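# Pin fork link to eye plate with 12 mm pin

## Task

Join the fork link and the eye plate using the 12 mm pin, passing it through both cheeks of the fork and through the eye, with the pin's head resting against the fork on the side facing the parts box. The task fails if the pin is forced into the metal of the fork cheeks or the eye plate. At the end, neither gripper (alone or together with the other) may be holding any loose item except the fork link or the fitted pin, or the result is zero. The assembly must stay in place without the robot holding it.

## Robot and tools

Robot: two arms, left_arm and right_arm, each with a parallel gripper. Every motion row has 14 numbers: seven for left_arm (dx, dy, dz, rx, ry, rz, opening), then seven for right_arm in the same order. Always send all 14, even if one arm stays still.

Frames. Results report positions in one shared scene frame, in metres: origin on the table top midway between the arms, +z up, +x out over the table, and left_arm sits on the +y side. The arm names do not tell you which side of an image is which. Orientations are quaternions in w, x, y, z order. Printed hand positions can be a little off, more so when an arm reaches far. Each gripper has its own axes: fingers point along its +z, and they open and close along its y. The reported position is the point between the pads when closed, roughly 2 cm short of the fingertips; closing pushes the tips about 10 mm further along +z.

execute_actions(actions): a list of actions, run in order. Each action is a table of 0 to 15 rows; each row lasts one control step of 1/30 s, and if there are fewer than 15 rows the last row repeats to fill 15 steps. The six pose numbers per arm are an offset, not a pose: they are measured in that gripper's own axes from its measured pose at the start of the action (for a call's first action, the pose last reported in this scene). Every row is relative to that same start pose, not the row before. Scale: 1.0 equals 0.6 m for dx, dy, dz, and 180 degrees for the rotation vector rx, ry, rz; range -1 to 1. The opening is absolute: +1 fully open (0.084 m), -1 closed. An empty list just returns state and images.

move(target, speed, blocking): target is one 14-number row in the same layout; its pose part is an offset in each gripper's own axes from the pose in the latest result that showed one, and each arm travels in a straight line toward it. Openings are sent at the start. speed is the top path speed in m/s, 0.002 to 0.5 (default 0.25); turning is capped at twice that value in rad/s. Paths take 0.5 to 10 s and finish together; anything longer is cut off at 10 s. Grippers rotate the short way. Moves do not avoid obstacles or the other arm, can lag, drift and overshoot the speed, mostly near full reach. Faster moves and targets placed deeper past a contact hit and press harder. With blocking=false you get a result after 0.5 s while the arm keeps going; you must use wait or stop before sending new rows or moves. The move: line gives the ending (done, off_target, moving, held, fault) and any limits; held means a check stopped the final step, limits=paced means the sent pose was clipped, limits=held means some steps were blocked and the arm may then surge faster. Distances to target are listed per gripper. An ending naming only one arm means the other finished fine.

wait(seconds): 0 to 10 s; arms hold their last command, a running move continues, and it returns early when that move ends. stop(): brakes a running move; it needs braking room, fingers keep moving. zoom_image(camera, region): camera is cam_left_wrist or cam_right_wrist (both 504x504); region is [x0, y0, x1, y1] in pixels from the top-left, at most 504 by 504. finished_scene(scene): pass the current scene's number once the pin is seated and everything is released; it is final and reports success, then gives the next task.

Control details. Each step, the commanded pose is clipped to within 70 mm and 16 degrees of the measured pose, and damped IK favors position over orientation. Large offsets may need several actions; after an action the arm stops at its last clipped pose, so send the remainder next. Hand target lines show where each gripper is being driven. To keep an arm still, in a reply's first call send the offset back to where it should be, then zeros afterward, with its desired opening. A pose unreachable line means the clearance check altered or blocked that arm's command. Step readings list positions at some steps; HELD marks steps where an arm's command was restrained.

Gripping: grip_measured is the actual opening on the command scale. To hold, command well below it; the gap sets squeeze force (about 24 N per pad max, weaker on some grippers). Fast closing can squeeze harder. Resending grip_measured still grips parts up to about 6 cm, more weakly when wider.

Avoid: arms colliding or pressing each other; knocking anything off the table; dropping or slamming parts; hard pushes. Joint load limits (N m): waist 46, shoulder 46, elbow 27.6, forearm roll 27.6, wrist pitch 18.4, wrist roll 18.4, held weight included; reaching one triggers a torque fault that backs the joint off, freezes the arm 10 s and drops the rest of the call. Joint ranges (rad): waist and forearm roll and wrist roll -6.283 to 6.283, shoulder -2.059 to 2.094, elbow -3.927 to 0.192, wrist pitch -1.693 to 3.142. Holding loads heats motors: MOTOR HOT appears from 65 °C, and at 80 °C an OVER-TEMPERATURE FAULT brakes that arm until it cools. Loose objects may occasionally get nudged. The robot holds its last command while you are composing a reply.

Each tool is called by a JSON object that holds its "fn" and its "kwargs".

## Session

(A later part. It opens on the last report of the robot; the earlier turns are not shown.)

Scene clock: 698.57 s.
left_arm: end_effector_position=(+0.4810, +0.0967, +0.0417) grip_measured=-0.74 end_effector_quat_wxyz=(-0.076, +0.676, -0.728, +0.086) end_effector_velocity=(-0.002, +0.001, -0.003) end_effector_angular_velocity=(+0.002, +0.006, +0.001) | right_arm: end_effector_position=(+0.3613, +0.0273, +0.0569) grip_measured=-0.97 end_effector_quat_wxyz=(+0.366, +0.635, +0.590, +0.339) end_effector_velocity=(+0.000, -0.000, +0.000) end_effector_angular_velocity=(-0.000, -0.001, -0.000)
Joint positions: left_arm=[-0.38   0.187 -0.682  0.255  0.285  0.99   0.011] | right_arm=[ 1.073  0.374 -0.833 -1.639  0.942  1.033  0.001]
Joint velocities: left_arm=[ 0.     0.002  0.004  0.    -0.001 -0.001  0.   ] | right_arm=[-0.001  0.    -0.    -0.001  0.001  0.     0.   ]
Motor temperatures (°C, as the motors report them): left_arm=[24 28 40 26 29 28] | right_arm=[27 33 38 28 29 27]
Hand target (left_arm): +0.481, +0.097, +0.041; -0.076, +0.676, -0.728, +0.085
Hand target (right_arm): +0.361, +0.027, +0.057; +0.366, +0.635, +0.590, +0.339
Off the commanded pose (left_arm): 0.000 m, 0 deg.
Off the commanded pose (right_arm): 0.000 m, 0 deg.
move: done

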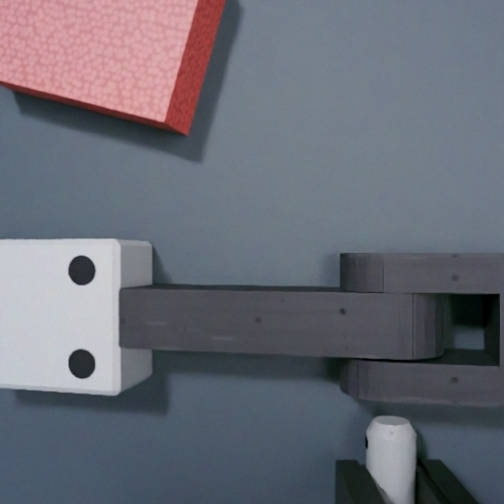

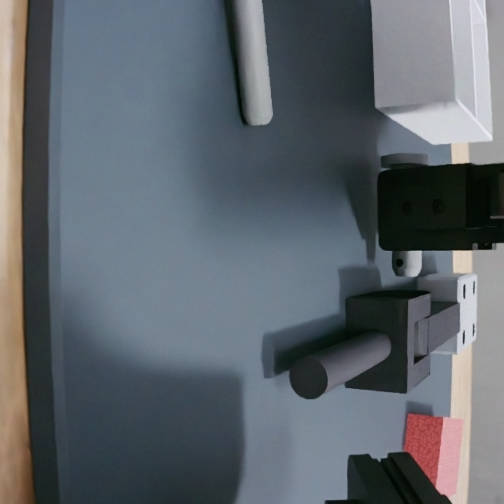

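{"fn": "execute_actions", "kwargs": {"actions": []}}

{"fn": "zoom_image", "kwargs": {"camera": "cam_right_wrist", "region": [340, 140, 504, 330]}}

{"fn": "zoom_image", "kwargs": {"camera": "cam_right_wrist", "region": [360, 240, 440, 320]}}

{"fn": "zoom_image", "kwargs": {"camera": "cam_left_wrist", "region": [300, 240, 504, 480]}}

Scene clock: 703.47 s.
left_arm: end_effector_position=(+0.4807, +0.0968, +0.0414) grip_measured=-0.74 end_effector_quat_wxyz=(-0.076, +0.676, -0.728, +0.085) end_effector_velocity=(+0.000, -0.000, +0.000) end_effector_angular_velocity=(+0.000, -0.000, -0.000) | right_arm: end_effector_position=(+0.3613, +0.0273, +0.0569) grip_measured=-0.97 end_effector_quat_wxyz=(+0.366, +0.635, +0.590, +0.339) end_effector_velocity=(+0.000, -0.000, +0.000) end_effector_angular_velocity=(-0.001, -0.001, -0.000)
Joint positions: left_arm=[-0.38   0.188 -0.682  0.256  0.285  0.99   0.011] | right_arm=[ 1.073  0.374 -0.833 -1.639  0.942  1.033  0.001]
Joint velocities: left_arm=[-0.    -0.     0.     0.001  0.    -0.    -0.   ] | right_arm=[ 0.    -0.     0.     0.     0.001 -0.    -0.   ]
Motor temperatures (°C, as the motors report them): left_arm=[24 28 40 26 29 28] | right_arm=[27 33 38 28 28 27]
Hand target (left_arm): +0.481, +0.097, +0.041; -0.076, +0.676, -0.728, +0.085
Hand target (right_arm): +0.361, +0.027, +0.057; +0.366, +0.635, +0.590, +0.339
Off the commanded pose (left_arm): 0.000 m, 0 deg.
Off the commanded pose (right_arm): 0.000 m, 0 deg.

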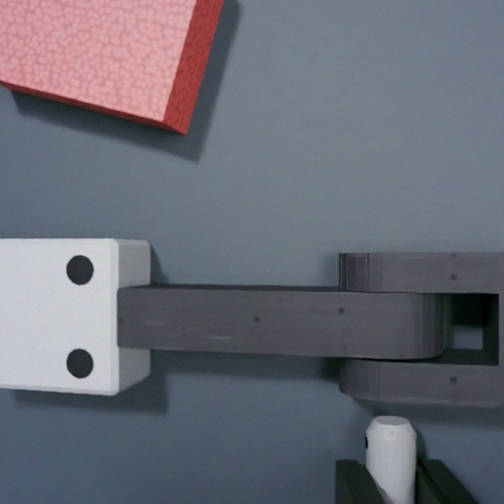

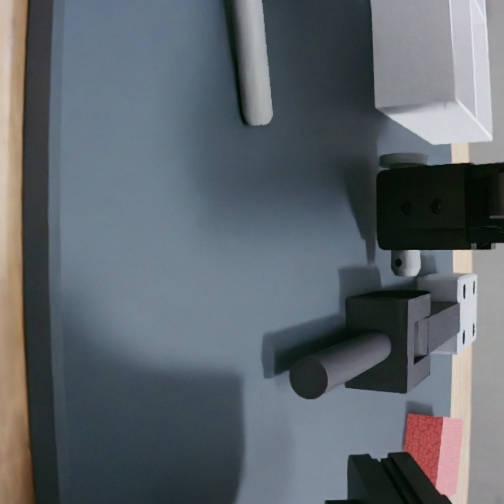

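Region (340, 140, 504, 330) of cam_right_wrist's 504x504 image, scaled by 2.653, with more detail than that image has; it fills the left 435 columns of this view, and the rest is white.

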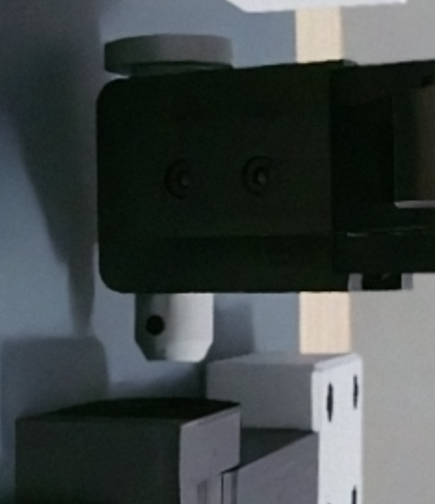

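Region (360, 240, 440, 320) of cam_right_wrist's 504x504 image, scaled by 6.300, with more detail than that image has.

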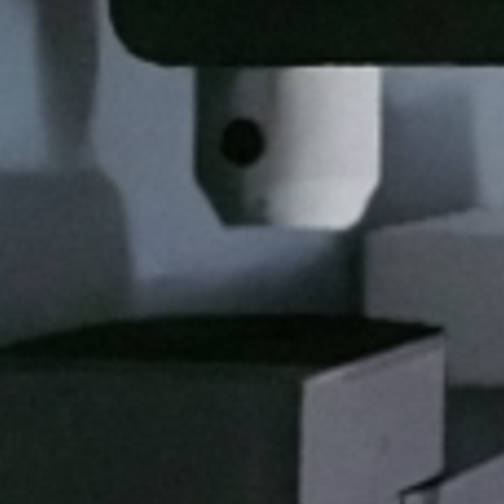

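Region (300, 240, 504, 480) of cam_left_wrist's 504x504 image, scaled by 2.100, with more detail than that image has; it fills the left 428 columns of this view, and the rest is white.

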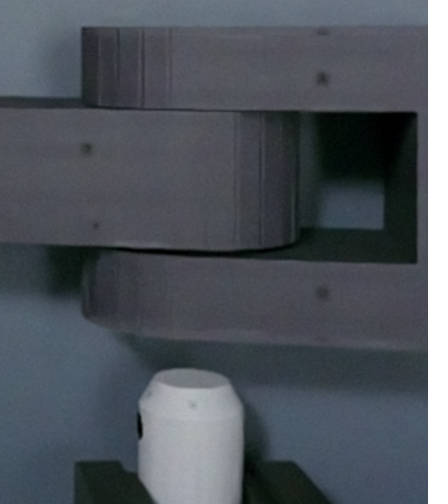

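{"fn": "move", "kwargs": {"target": [0.0067, -0.0007, 0.0036, 0, 0, 0, -0.9, 0, 0, 0, 0, 0, 0, -0.95], "speed": 0.03}}

Scene clock: 728.50 s.
left_arm: end_effector_position=(+0.4813, +0.0927, +0.0394) grip_measured=-0.74 end_effector_quat_wxyz=(-0.076, +0.676, -0.728, +0.085) end_effector_velocity=(+0.000, -0.000, +0.000) end_effector_angular_velocity=(-0.000, -0.001, +0.001) | right_arm: end_effector_position=(+0.3613, +0.0273, +0.0569) grip_measured=-0.97 end_effector_quat_wxyz=(+0.366, +0.635, +0.590, +0.339) end_effector_velocity=(-0.000, +0.000, -0.000) end_effector_angular_velocity=(+0.000, +0.000, +0.001)
Joint positions: left_arm=[-0.387  0.199 -0.691  0.263  0.284  0.976  0.011] | right_arm=[ 1.073  0.374 -0.833 -1.639  0.942  1.033  0.001]
Joint velocities: left_arm=[ 0.     0.    -0.001  0.001 -0.    -0.001 -0.   ] | right_arm=[ 0.     0.    -0.    -0.001 -0.001  0.    -0.   ]
Motor temperatures (°C, as the motors report them): left_arm=[24 28 39 26 30 28] | right_arm=[27 33 38 28 28 27]
Hand target (left_arm): +0.481, +0.093, +0.039; -0.076, +0.676, -0.728, +0.085
Hand target (right_arm): +0.361, +0.027, +0.057; +0.366, +0.635, +0.590, +0.339
Off the commanded pose (left_arm): 0.000 m, 0 deg.
Off the commanded pose (right_arm): 0.000 m, 0 deg.
move: done

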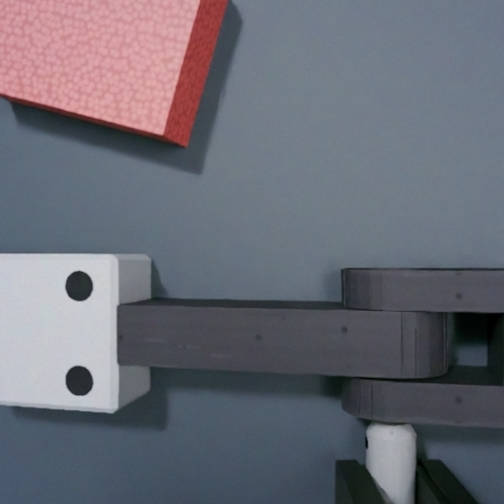

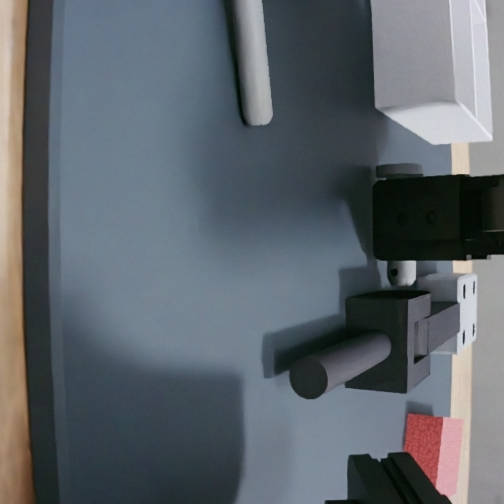

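{"fn": "zoom_image", "kwargs": {"camera": "cam_right_wrist", "region": [360, 240, 440, 320]}}

{"fn": "zoom_image", "kwargs": {"camera": "cam_left_wrist", "region": [325, 330, 465, 470]}}

Region (360, 240, 440, 320) of cam_right_wrist's 504x504 image, scaled by 6.300, with more detail than that image has.

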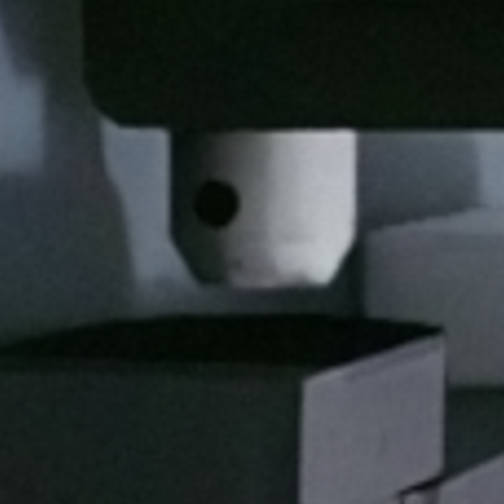

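Region (325, 330, 465, 470) of cam_left_wrist's 504x504 image, scaled by 3.600, with more detail than that image has.

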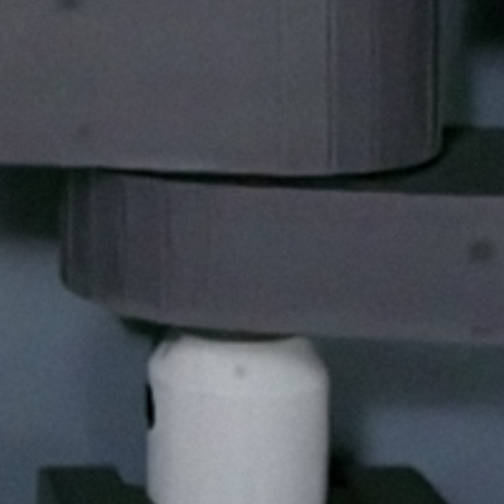

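{"fn": "move", "kwargs": {"target": [0.011, 0.0002, 0.0003, 0, 0, 0, -0.9, 0, 0, 0, 0, 0, 0, -0.95], "speed": 0.015}}

{"fn": "zoom_image", "kwargs": {"camera": "cam_right_wrist", "region": [360, 240, 440, 320]}}

{"fn": "zoom_image", "kwargs": {"camera": "cam_left_wrist", "region": [310, 290, 504, 484]}}

Scene clock: 741.23 s.
left_arm: end_effector_position=(+0.4807, +0.0862, +0.0392) grip_measured=-0.74 end_effector_quat_wxyz=(-0.075, +0.676, -0.728, +0.085) end_effector_velocity=(+0.000, -0.000, +0.000) end_effector_angular_velocity=(-0.000, -0.001, +0.001) | right_arm: end_effector_position=(+0.3613, +0.0273, +0.0569) grip_measured=-0.97 end_effector_quat_wxyz=(+0.366, +0.635, +0.590, +0.339) end_effector_velocity=(-0.000, -0.000, -0.000) end_effector_angular_velocity=(-0.000, +0.000, -0.001)
Joint positions: left_arm=[-0.401  0.206 -0.7    0.269  0.288  0.956  0.011] | right_arm=[ 1.073  0.374 -0.833 -1.639  0.942  1.033  0.001]
Joint velocities: left_arm=[-0.     0.    -0.001  0.     0.    -0.002  0.   ] | right_arm=[-0.  0.  0.  0. -0.  0.  0.]
Motor temperatures (°C, as the motors report them): left_arm=[24 28 39 26 30 28] | right_arm=[27 33 38 28 28 27]
Hand target (left_arm): +0.481, +0.086, +0.039; -0.075, +0.676, -0.728, +0.085
Hand target (right_arm): +0.361, +0.027, +0.057; +0.366, +0.635, +0.590, +0.339
Off the commanded pose (left_arm): 0.000 m, 0 deg.
Off the commanded pose (right_arm): 0.000 m, 0 deg.
move: done

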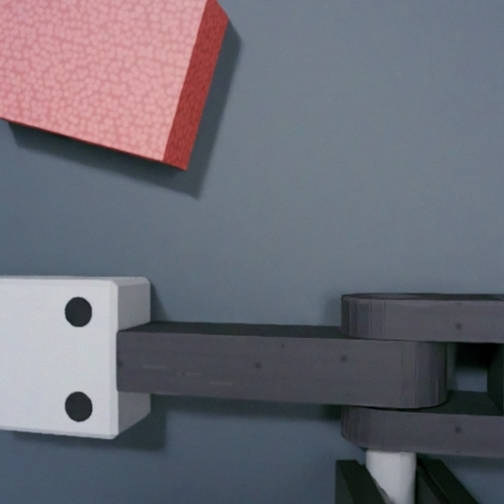

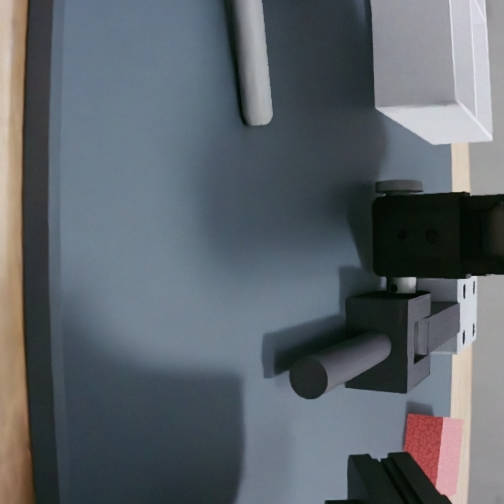

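Region (360, 240, 440, 320) of cam_right_wrist's 504x504 image, scaled by 6.300, with more detail than that image has.

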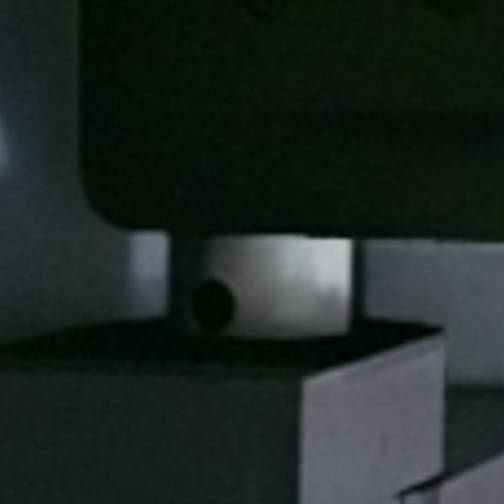

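Region (310, 290, 504, 484) of cam_left_wrist's 504x504 image, scaled by 2.598, with more detail than that image has.

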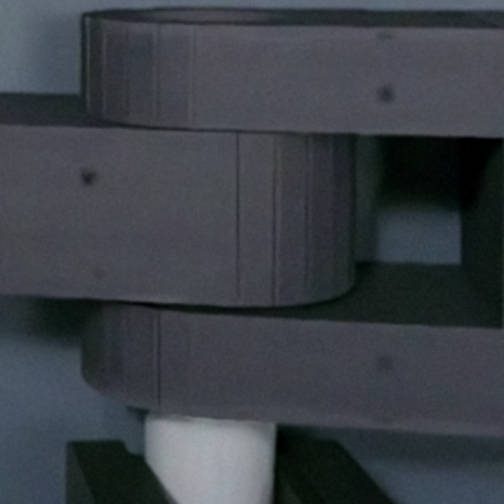

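{"fn": "move", "kwargs": {"target": [0.0083, 0, 0, 0, 0, 0, -0.9, 0, 0, 0, 0, 0, 0, -0.95], "speed": 0.015}}

{"fn": "move", "kwargs": {"target": [0, 0.0021, -0.0005, 0, 0, 0, -0.9, 0, 0, 0, 0, 0, 0, -0.95], "speed": 0.01}}

{"fn": "zoom_image", "kwargs": {"camera": "cam_left_wrist", "region": [310, 310, 504, 504]}}

{"fn": "zoom_image", "kwargs": {"camera": "cam_right_wrist", "region": [340, 170, 500, 330]}}

Scene clock: 746.77 s.
left_arm: end_effector_position=(+0.4805, +0.0812, +0.0393) grip_measured=-0.74 end_effector_quat_wxyz=(-0.075, +0.676, -0.728, +0.086) end_effector_velocity=(-0.000, +0.000, -0.000) end_effector_angular_velocity=(+0.001, +0.001, +0.000) | right_arm: end_effector_position=(+0.3613, +0.0273, +0.0569) grip_measured=-0.97 end_effector_quat_wxyz=(+0.366, +0.635, +0.590, +0.339) end_effector_velocity=(-0.000, -0.001, -0.000) end_effector_angular_velocity=(-0.000, +0.001, -0.002)
Joint positions: left_arm=[-0.412  0.211 -0.708  0.273  0.293  0.942  0.011] | right_arm=[ 1.073  0.374 -0.833 -1.639  0.942  1.033  0.001]
Joint velocities: left_arm=[-0.     0.    -0.     0.001  0.001 -0.001 -0.   ] | right_arm=[-0.     0.     0.     0.002  0.     0.001  0.   ]
Motor temperatures (°C, as the motors report them): left_arm=[24 28 39 26 30 28] | right_arm=[27 33 38 28 28 27]
Hand target (left_arm): +0.480, +0.081, +0.039; -0.075, +0.676, -0.728, +0.085
Hand target (right_arm): +0.361, +0.027, +0.057; +0.366, +0.635, +0.590, +0.339
Off the commanded pose (left_arm): 0.000 m, 0 deg.
Off the commanded pose (right_arm): 0.000 m, 0 deg.
move: done

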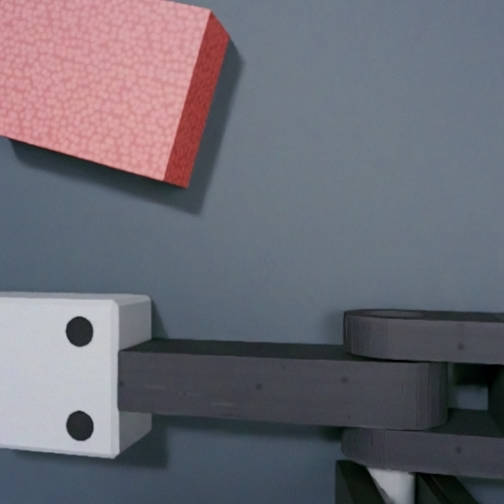

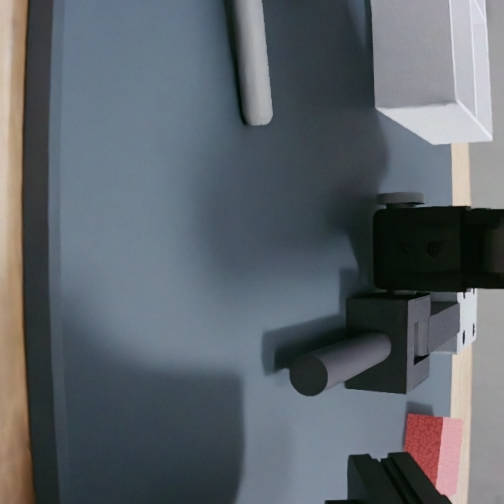

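Scene clock: 747.47 s.
left_arm: end_effector_position=(+0.4792, +0.0812, +0.0394) grip_measured=-0.74 end_effector_quat_wxyz=(-0.076, +0.676, -0.728, +0.086) end_effector_velocity=(+0.000, -0.000, -0.000) end_effector_angular_velocity=(-0.000, -0.000, -0.000) | right_arm: end_effector_position=(+0.3613, +0.0273, +0.0569) grip_measured=-0.97 end_effector_quat_wxyz=(+0.366, +0.635, +0.590, +0.339) end_effector_velocity=(-0.000, -0.000, -0.000) end_effector_angular_velocity=(+0.001, +0.001, -0.001)
Joint positions: left_arm=[-0.413  0.208 -0.704  0.275  0.291  0.94   0.011] | right_arm=[ 1.073  0.374 -0.833 -1.639  0.942  1.033  0.001]
Joint velocities: left_arm=[-0.     0.    -0.     0.    -0.001 -0.     0.   ] | right_arm=[-0.     0.    -0.     0.001 -0.001  0.    -0.   ]
Motor temperatures (°C, as the motors report them): left_arm=[24 28 39 26 30 28] | right_arm=[27 33 38 28 28 27]
Hand target (left_arm): +0.479, +0.081, +0.039; -0.075, +0.676, -0.728, +0.086
Hand target (right_arm): +0.361, +0.027, +0.057; +0.366, +0.635, +0.590, +0.339
Off the commanded pose (left_arm): 0.000 m, 0 deg.
Off the commanded pose (right_arm): 0.000 m, 0 deg.
move: done

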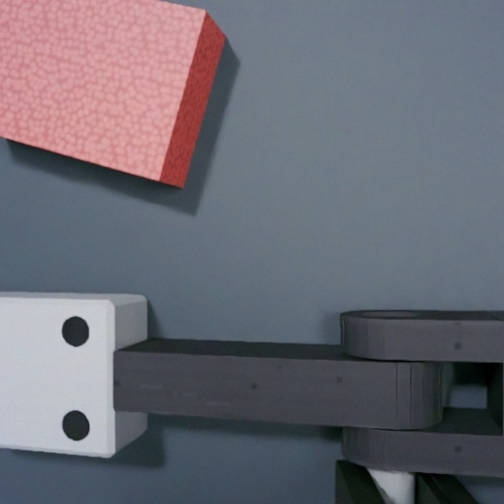

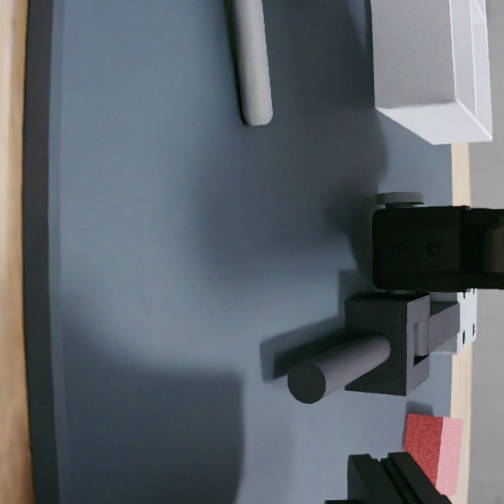

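Region (310, 310, 504, 504) of cam_left_wrist's 504x504 image, scaled by 2.598, with more detail than that image has.

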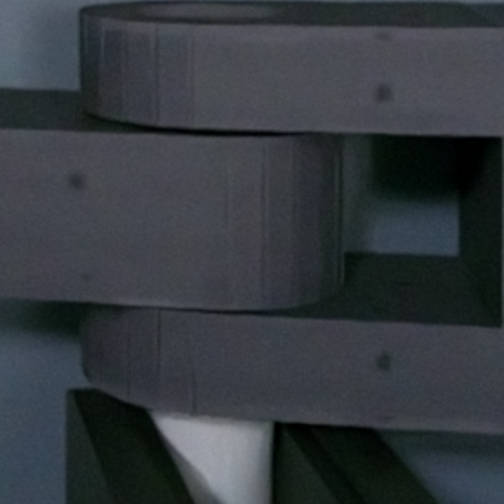

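Region (340, 170, 500, 330) of cam_right_wrist's 504x504 image, scaled by 3.150, with more detail than that image has.

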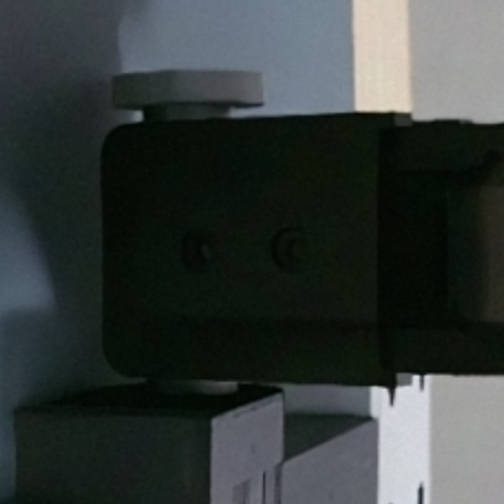

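{"fn": "execute_actions", "kwargs": {"actions": [[[0.0005,0,0,0,0,0,-0.9, 0,0,0,0,0,0,-0.95],[0.001,0,0,0,0,0,-0.9, 0,0,0,0,0,0,-0.95],[0.0015,0,0,0,0,0,-0.9, 0,0,0,0,0,0,-0.95],[0.002,0,0,0,0,0,-0.9, 0,0,0,0,0,0,-0.95],[0.0025,0,0,0,0,0,-0.9, 0,0,0,0,0,0,-0.95],[0.003,0,0,0,0,0,-0.9, 0,0,0,0,0,0,-0.95],[0.003,0,0,0,0,0,-0.9, 0,0,0,0,0,0,-0.95],[0.003,0,0,0,0,0,-0.9, 0,0,0,0,0,0,-0.95],[0.003,0,0,0,0,0,-0.9, 0,0,0,0,0,0,-0.95],[0.003,0,0,0,0,0,-0.74, 0,0,0,0,0,0,-0.95],[0.003,0,0,0,0,0,-0.70, 0,0,0,0,0,0,-0.95],[0.003,0,0,0,0,0,-0.66, 0,0,0,0,0,0,-0.95],[0.003,0,0,0,0,0,-0.58, 0,0,0,0,0,0,-0.95],[0.003,0,0,0,0,0,-0.48, 0,0,0,0,0,0,-0.95],[0.003,0,0,0,0,0,-0.40, 0,0,0,0,0,0,-0.95]]]}}

Scene clock: 780.03 s.
left_arm: end_effector_position=(+0.4784, +0.0796, +0.0388) grip_measured=-0.46 end_effector_quat_wxyz=(-0.075, +0.675, -0.729, +0.085) end_effector_velocity=(+0.000, +0.000, -0.000) end_effector_angular_velocity=(-0.000, +0.000, +0.002) | right_arm: end_effector_position=(+0.3613, +0.0273, +0.0569) grip_measured=-0.97 end_effector_quat_wxyz=(+0.366, +0.635, +0.590, +0.339) end_effector_velocity=(+0.000, -0.000, +0.000) end_effector_angular_velocity=(-0.002, -0.001, -0.001)
Joint positions: left_arm=[-0.417  0.21  -0.706  0.276  0.293  0.935  0.024] | right_arm=[ 1.073  0.374 -0.833 -1.639  0.942  1.033  0.001]
Joint velocities: left_arm=[ 0.001  0.001 -0.001 -0.     0.    -0.001  0.111] | right_arm=[ 0.     0.     0.     0.     0.002 -0.001  0.   ]
Motor temperatures (°C, as the motors report them): left_arm=[24 28 38 26 29 28] | right_arm=[27 33 38 28 28 27]
Hand target (left_arm): +0.479, +0.079, +0.039; -0.075, +0.676, -0.728, +0.086
Hand target (right_arm): +0.361, +0.027, +0.057; +0.366, +0.635, +0.590, +0.339
Off the commanded pose (left_arm): 0.001 m, 0 deg.
Off the commanded pose (right_arm): 0.000 m, 0 deg.
Step readings (end_effector_position):
0: left_arm (+0.4792, +0.0812, +0.0393) | right_arm (+0.3613, +0.0273, +0.0569)
1: left_arm (+0.4792, +0.0812, +0.0393) | right_arm (+0.3613, +0.0273, +0.0569)
2: left_arm (+0.4792, +0.0812, +0.0393) | right_arm (+0.3613, +0.0273, +0.0569)
4: left_arm (+0.4791, +0.0807, +0.0393) | right_arm (+0.3613, +0.0273, +0.0569)
8: left_arm (+0.4790, +0.0796, +0.0393) | right_arm (+0.3613, +0.0273, +0.0569)
15: end_effector_position above

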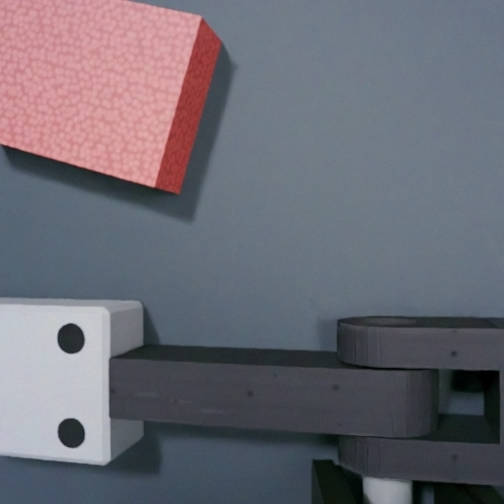

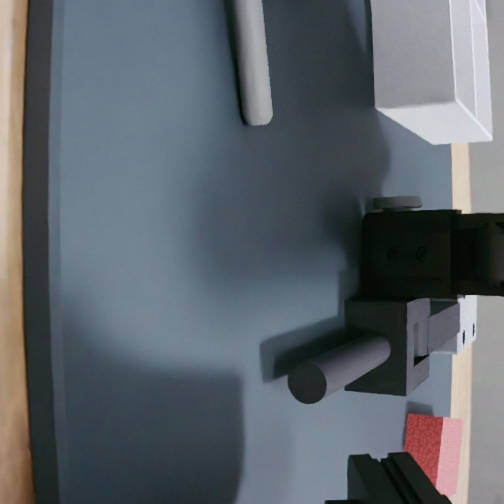

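{"fn": "move", "kwargs": {"target": [-0.0443, -0.001, 0.0006, 0, 0, 0, -0.40, 0, 0, 0, 0, 0, 0, -0.95], "speed": 0.08}}

{"fn": "zoom_image", "kwargs": {"camera": "cam_left_wrist", "region": [280, 200, 504, 504]}}

{"fn": "zoom_image", "kwargs": {"camera": "cam_right_wrist", "region": [340, 200, 460, 320]}}

Scene clock: 785.57 s.
left_arm: end_effector_position=(+0.4812, +0.1060, +0.0385) grip_measured=-0.42 end_effector_quat_wxyz=(-0.075, +0.675, -0.729, +0.085) end_effector_velocity=(-0.000, +0.000, +0.000) end_effector_angular_velocity=(+0.000, +0.000, -0.003) | right_arm: end_effector_position=(+0.3613, +0.0273, +0.0569) grip_measured=-0.97 end_effector_quat_wxyz=(+0.366, +0.635, +0.590, +0.339) end_effector_velocity=(+0.000, +0.000, +0.000) end_effector_angular_velocity=(+0.000, -0.000, +0.001)
Joint positions: left_arm=[-0.36   0.188 -0.669  0.252  0.272  1.013  0.026] | right_arm=[ 1.073  0.374 -0.833 -1.639  0.942  1.033  0.001]
Joint velocities: left_arm=[ 0.    -0.001  0.001 -0.002  0.     0.005 -0.   ] | right_arm=[-0.     0.    -0.    -0.001 -0.001 -0.    -0.   ]
Motor temperatures (°C, as the motors report them): left_arm=[24 28 38 26 29 28] | right_arm=[27 33 38 28 28 27]
Hand target (left_arm): +0.481, +0.106, +0.038; -0.075, +0.675, -0.729, +0.085
Hand target (right_arm): +0.361, +0.027, +0.057; +0.366, +0.635, +0.590, +0.339
Off the commanded pose (left_arm): 0.000 m, 0 deg.
Off the commanded pose (right_arm): 0.000 m, 0 deg.
move: done

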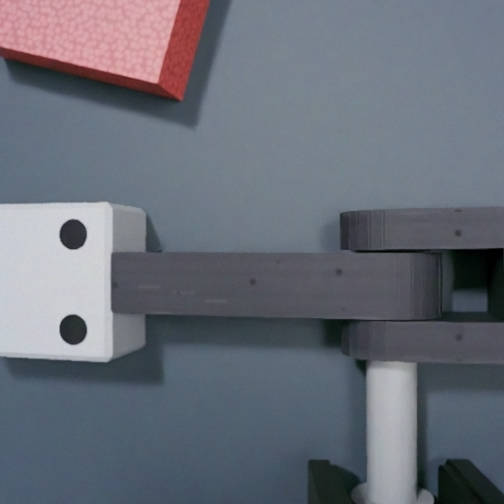

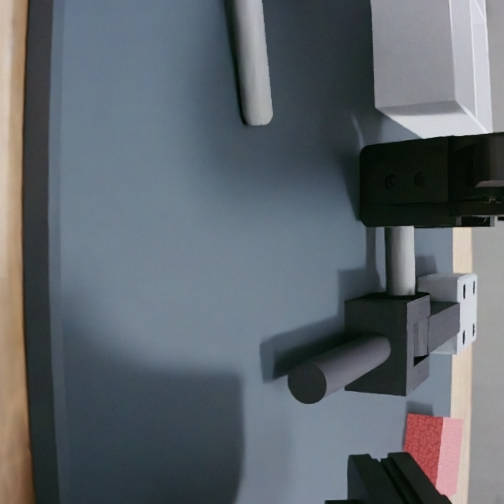

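Region (280, 200, 504, 504) of cam_left_wrist's 504x504 image, scaled by 1.658, with more detail than that image has; it fills the left 371 columns of this view, and the rest is white.

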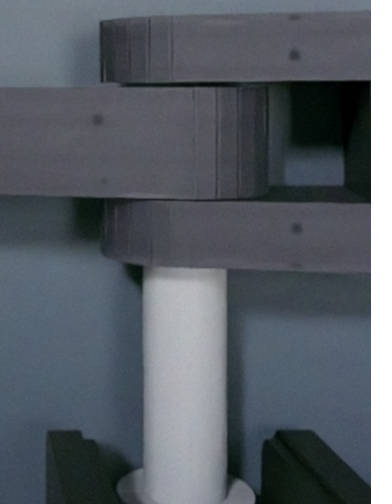

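Region (340, 200, 460, 320) of cam_right_wrist's 504x504 image, scaled by 4.200, with more detail than that image has.

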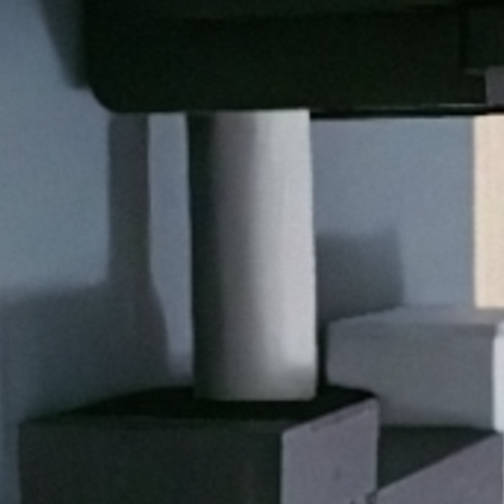

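{"fn": "execute_actions", "kwargs": {"actions": [[[0,0.0002,0,0,0,0,-0.44, 0,0,0,0,0,0,-0.95],[0,0.0002,0,0,0,0,-0.47, 0,0,0,0,0,0,-0.95],[0,0.0002,0,0,0,0,-0.49, 0,0,0,0,0,0,-0.95],[0,0.0002,0,0,0,0,-0.51, 0,0,0,0,0,0,-0.95],[0,0.0002,0,0,0,0,-0.53, 0,0,0,0,0,0,-0.95],[0,0.0002,0,0,0,0,-0.55, 0,0,0,0,0,0,-0.95],[0,0.0002,0,0,0,0,-0.57, 0,0,0,0,0,0,-0.95],[0,0.0002,0,0,0,0,-0.57, 0,0,0,0,0,0,-0.95],[0,0.0002,0,0,0,0,-0.57, 0,0,0,0,0,0,-0.95],[0,0.0001,-0.0004,0,0,0,-0.57, 0,0,0,0,0,0,-0.95],[0,0,-0.0008,0,0,0,-0.57, 0,0,0,0,0,0,-0.95],[0,-0.0001,-0.0012,0,0,0,-0.57, 0,0,0,0,0,0,-0.95],[0,-0.0001,-0.0014,0,0,0,-0.57, 0,0,0,0,0,0,-0.95]]]}}

Scene clock: 794.67 s.
left_arm: end_effector_position=(+0.4810, +0.1060, +0.0392) grip_measured=-0.57 end_effector_quat_wxyz=(-0.075, +0.675, -0.729, +0.085) end_effector_velocity=(+0.000, -0.000, +0.002) end_effector_angular_velocity=(-0.000, -0.001, -0.001) | right_arm: end_effector_position=(+0.3613, +0.0273, +0.0569) grip_measured=-0.97 end_effector_quat_wxyz=(+0.366, +0.635, +0.590, +0.339) end_effector_velocity=(-0.000, +0.000, -0.000) end_effector_angular_velocity=(-0.000, +0.000, +0.001)
Joint positions: left_arm=[-0.36   0.185 -0.668  0.25   0.274  1.014  0.019] | right_arm=[ 1.073  0.374 -0.833 -1.639  0.942  1.033  0.001]
Joint velocities: left_arm=[-0.001 -0.007 -0.    -0.005  0.006  0.005  0.   ] | right_arm=[-0.    -0.     0.    -0.001 -0.001 -0.    -0.   ]
Motor temperatures (°C, as the motors report them): left_arm=[24 28 38 26 30 28] | right_arm=[27 33 38 28 28 27]
Hand target (left_arm): +0.481, +0.106, +0.039; -0.075, +0.675, -0.729, +0.085
Hand target (right_arm): +0.361, +0.027, +0.057; +0.366, +0.635, +0.590, +0.339
Off the commanded pose (left_arm): 0.000 m, 0 deg.
Off the commanded pose (right_arm): 0.000 m, 0 deg.
Step readings (end_effector_position):
0: left_arm (+0.4811, +0.1061, +0.0385) | right_arm (+0.3613, +0.0273, +0.0569)
1: left_arm (+0.4811, +0.1061, +0.0385) | right_arm (+0.3613, +0.0273, +0.0569)
2: left_arm (+0.4811, +0.1061, +0.0385) | right_arm (+0.3613, +0.0273, +0.0569)
4: left_arm (+0.4811, +0.1060, +0.0385) | right_arm (+0.3613, +0.0273, +0.0569)
8: left_arm (+0.4810, +0.1060, +0.0385) | right_arm (+0.3613, +0.0273, +0.0569)
15: end_effector_position above

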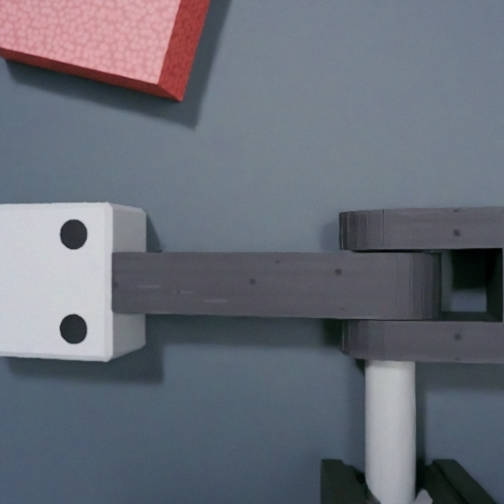

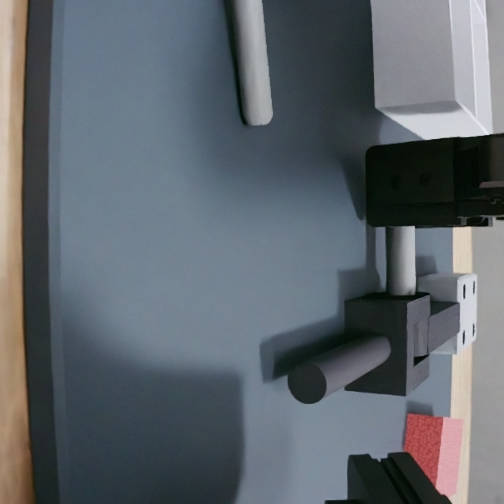

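{"fn": "execute_actions", "kwargs": {"actions": []}}

{"fn": "zoom_image", "kwargs": {"camera": "cam_right_wrist", "region": [340, 200, 460, 320]}}

{"fn": "zoom_image", "kwargs": {"camera": "cam_left_wrist", "region": [300, 200, 490, 390]}}

{"fn": "zoom_image", "kwargs": {"camera": "cam_left_wrist", "region": [300, 340, 490, 504]}}

Scene clock: 799.13 s.
left_arm: end_effector_position=(+0.4810, +0.1060, +0.0394) grip_measured=-0.57 end_effector_quat_wxyz=(-0.075, +0.675, -0.729, +0.085) end_effector_velocity=(+0.000, -0.000, +0.000) end_effector_angular_velocity=(-0.001, -0.000, +0.001) | right_arm: end_effector_position=(+0.3613, +0.0273, +0.0569) grip_measured=-0.97 end_effector_quat_wxyz=(+0.366, +0.635, +0.590, +0.339) end_effector_velocity=(-0.000, -0.000, -0.000) end_effector_angular_velocity=(+0.001, +0.001, -0.001)
Joint positions: left_arm=[-0.36   0.185 -0.668  0.25   0.274  1.015  0.019] | right_arm=[ 1.073  0.374 -0.833 -1.639  0.942  1.033  0.001]
Joint velocities: left_arm=[ 0.     0.    -0.    -0.001 -0.    -0.    -0.   ] | right_arm=[-0.    -0.     0.     0.001 -0.001  0.    -0.   ]
Motor temperatures (°C, as the motors report them): left_arm=[24 28 39 26 30 28] | right_arm=[27 33 38 28 28 27]
Hand target (left_arm): +0.481, +0.106, +0.039; -0.075, +0.675, -0.729, +0.085
Hand target (right_arm): +0.361, +0.027, +0.057; +0.366, +0.635, +0.590, +0.339
Off the commanded pose (left_arm): 0.000 m, 0 deg.
Off the commanded pose (right_arm): 0.000 m, 0 deg.

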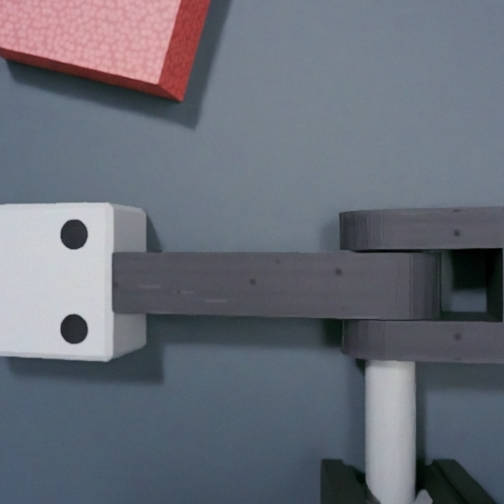

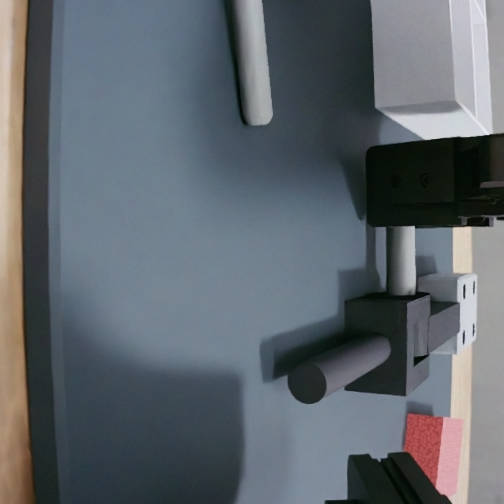

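Region (340, 200, 460, 320) of cam_right_wrist's 504x504 image, scaled by 4.200, with more detail than that image has.

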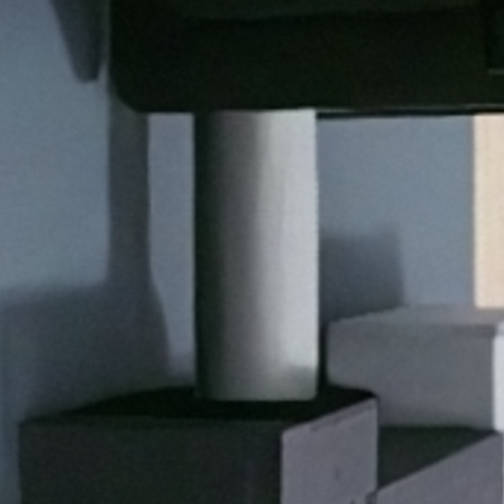

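Region (300, 200, 490, 390) of cam_left_wrist's 504x504 image, scaled by 2.653, with more detail than that image has.

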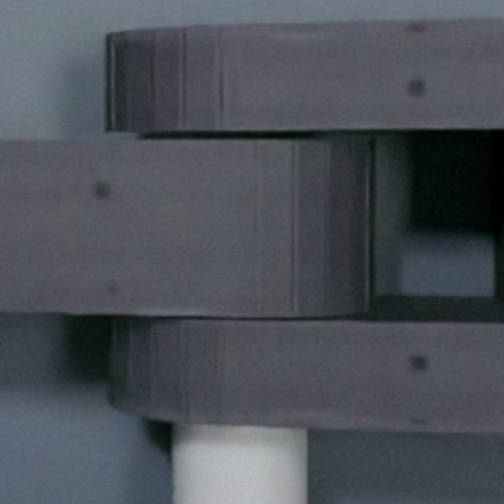

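Region (300, 340, 490, 504) of cam_left_wrist's 504x504 image, scaled by 2.653, with more detail than that image has; it fills the top 435 rows of this view, and the rest is white.

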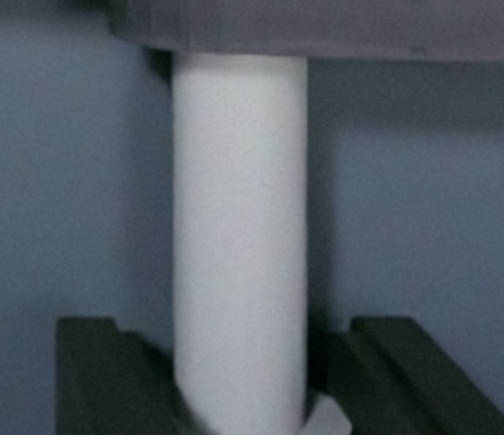

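{"fn": "move", "kwargs": {"target": [0.010, 0, 0, 0, 0, 0, -0.57, 0, 0, 0, 0, 0, 0, -0.95], "speed": 0.012}}

{"fn": "zoom_image", "kwargs": {"camera": "cam_left_wrist", "region": [300, 340, 490, 504]}}

{"fn": "zoom_image", "kwargs": {"camera": "cam_right_wrist", "region": [340, 200, 460, 320]}}

Scene clock: 809.97 s.
left_arm: end_effector_position=(+0.4806, +0.1000, +0.0394) grip_measured=-0.57 end_effector_quat_wxyz=(-0.075, +0.675, -0.729, +0.085) end_effector_velocity=(-0.000, +0.000, -0.000) end_effector_angular_velocity=(+0.001, +0.001, -0.000) | right_arm: end_effector_position=(+0.3613, +0.0273, +0.0569) grip_measured=-0.97 end_effector_quat_wxyz=(+0.366, +0.635, +0.590, +0.339) end_effector_velocity=(+0.001, -0.000, +0.001) end_effector_angular_velocity=(-0.002, -0.003, -0.001)
Joint positions: left_arm=[-0.373  0.19  -0.677  0.256  0.279  0.996  0.019] | right_arm=[ 1.073  0.374 -0.833 -1.639  0.942  1.033  0.001]
Joint velocities: left_arm=[ 0.    -0.    -0.     0.002  0.002 -0.001 -0.   ] | right_arm=[ 0.    -0.    -0.    -0.     0.004 -0.    -0.   ]
Motor temperatures (°C, as the motors report them): left_arm=[24 28 39 26 30 28] | right_arm=[27 33 38 28 28 27]
Hand target (left_arm): +0.481, +0.100, +0.039; -0.075, +0.675, -0.729, +0.085
Hand target (right_arm): +0.361, +0.027, +0.057; +0.366, +0.635, +0.590, +0.339
Off the commanded pose (left_arm): 0.000 m, 0 deg.
Off the commanded pose (right_arm): 0.000 m, 0 deg.
move: done

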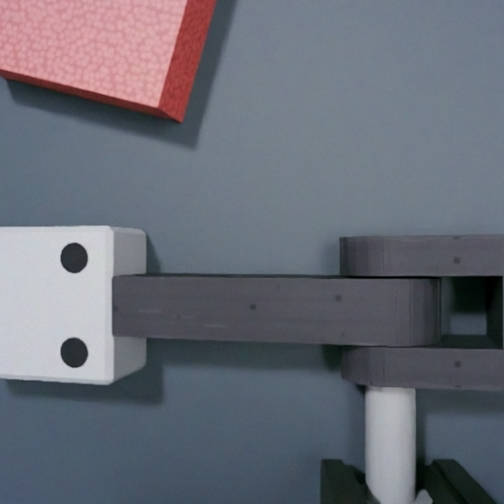

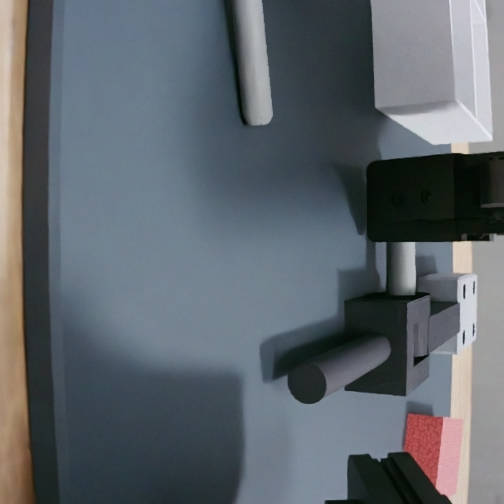

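Region (300, 340, 490, 504) of cam_left_wrist's 504x504 image, scaled by 2.653, with more detail than that image has; it fills the top 435 rows of this view, and the rest is white.

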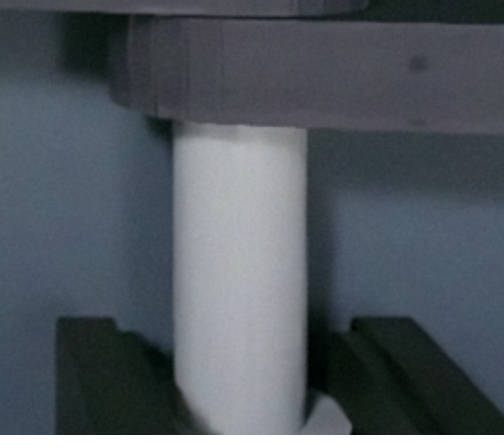

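Region (340, 200, 460, 320) of cam_right_wrist's 504x504 image, scaled by 4.200, with more detail than that image has.

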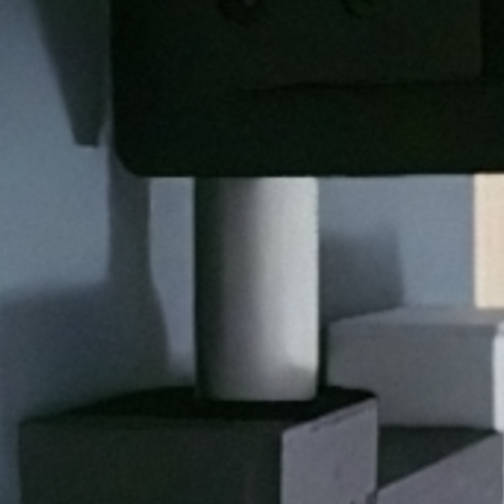

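{"fn": "move", "kwargs": {"target": [0.0217, 0, -0.0002, 0, 0, 0, -0.57, 0, 0, 0, 0, 0, 0, -0.95], "speed": 0.018}}

{"fn": "zoom_image", "kwargs": {"camera": "cam_left_wrist", "region": [290, 270, 504, 504]}}

Scene clock: 814.77 s.
left_arm: end_effector_position=(+0.4796, +0.0872, +0.0395) grip_measured=-0.57 end_effector_quat_wxyz=(-0.075, +0.676, -0.729, +0.085) end_effector_velocity=(-0.001, +0.000, -0.000) end_effector_angular_velocity=(+0.001, +0.001, +0.000) | right_arm: end_effector_position=(+0.3613, +0.0273, +0.0569) grip_measured=-0.97 end_effector_quat_wxyz=(+0.366, +0.635, +0.590, +0.339) end_effector_velocity=(+0.000, +0.000, +0.000) end_effector_angular_velocity=(-0.000, -0.001, +0.002)
Joint positions: left_arm=[-0.4    0.201 -0.696  0.268  0.29   0.958  0.019] | right_arm=[ 1.073  0.374 -0.833 -1.639  0.942  1.033  0.001]
Joint velocities: left_arm=[-0.001  0.     0.     0.002  0.001 -0.002 -0.   ] | right_arm=[-0.    -0.    -0.    -0.002 -0.    -0.    -0.   ]
Motor temperatures (°C, as the motors report them): left_arm=[24 28 39 26 30 28] | right_arm=[27 33 38 28 28 27]
Hand target (left_arm): +0.480, +0.087, +0.040; -0.075, +0.675, -0.729, +0.085
Hand target (right_arm): +0.361, +0.027, +0.057; +0.366, +0.635, +0.590, +0.339
Off the commanded pose (left_arm): 0.000 m, 0 deg.
Off the commanded pose (right_arm): 0.000 m, 0 deg.
move: done

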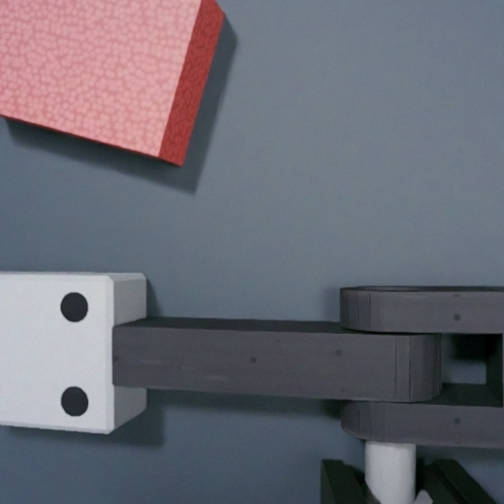

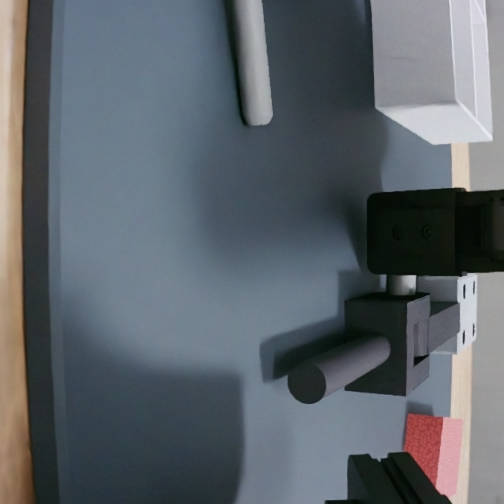

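Region (290, 270, 504, 504) of cam_left_wrist's 504x504 image, scaled by 2.154, with more detail than that image has; it fills the left 461 columns of this view, and the rest is white.

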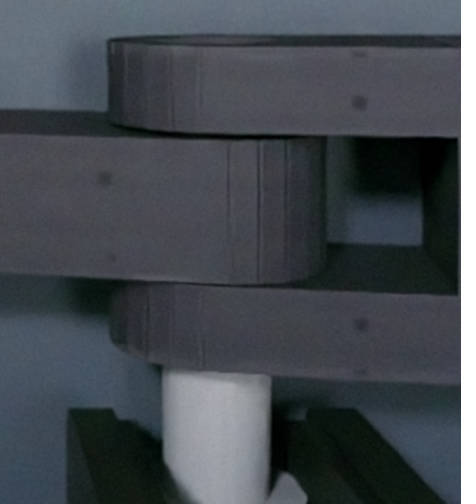

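{"fn": "move", "kwargs": {"target": [0.0117, 0, 0, 0, 0, 0, -0.57, 0, 0, 0, 0, 0, 0, -0.95], "speed": 0.015}}

{"fn": "zoom_image", "kwargs": {"camera": "cam_left_wrist", "region": [290, 270, 504, 504]}}

Scene clock: 820.10 s.
left_arm: end_effector_position=(+0.4791, +0.0801, +0.0396) grip_measured=-0.57 end_effector_quat_wxyz=(-0.075, +0.675, -0.729, +0.085) end_effector_velocity=(-0.000, +0.000, -0.000) end_effector_angular_velocity=(+0.001, +0.001, +0.001) | right_arm: end_effector_position=(+0.3613, +0.0273, +0.0569) grip_measured=-0.97 end_effector_quat_wxyz=(+0.366, +0.635, +0.590, +0.339) end_effector_velocity=(+0.000, -0.000, -0.000) end_effector_angular_velocity=(+0.000, +0.000, +0.000)
Joint positions: left_arm=[-0.416  0.208 -0.707  0.273  0.295  0.939  0.019] | right_arm=[ 1.073  0.374 -0.833 -1.639  0.942  1.033  0.001]
Joint velocities: left_arm=[ 0.     0.     0.     0.001  0.    -0.001  0.   ] | right_arm=[-0.    -0.     0.    -0.001 -0.001  0.    -0.   ]
Motor temperatures (°C, as the motors report them): left_arm=[24 28 39 26 30 28] | right_arm=[27 33 38 28 28 27]
Hand target (left_arm): +0.479, +0.080, +0.040; -0.075, +0.676, -0.729, +0.085
Hand target (right_arm): +0.361, +0.027, +0.057; +0.366, +0.635, +0.590, +0.339
Off the commanded pose (left_arm): 0.000 m, 0 deg.
Off the commanded pose (right_arm): 0.000 m, 0 deg.
move: done

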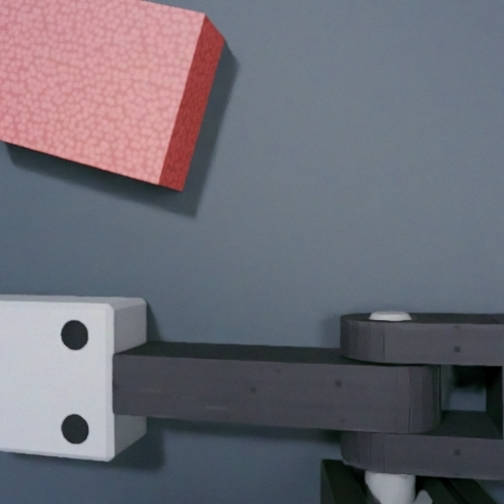

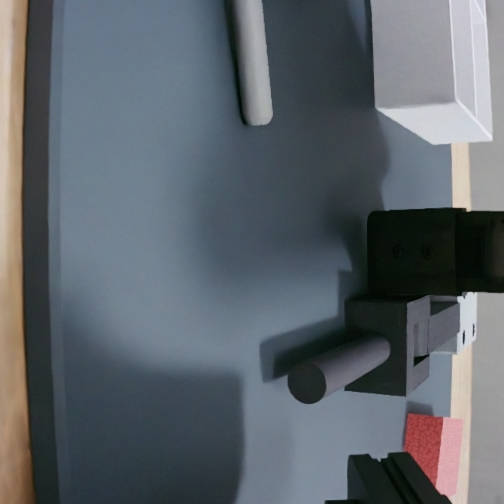

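Region (290, 270, 504, 504) of cam_left_wrist's 504x504 image, scaled by 2.154, with more detail than that image has; it fills the left 461 columns of this view, and the rest is white.

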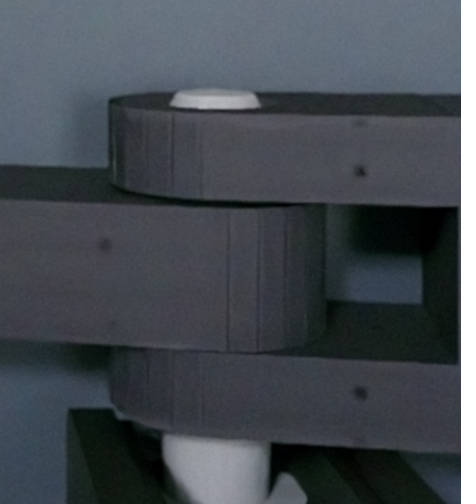

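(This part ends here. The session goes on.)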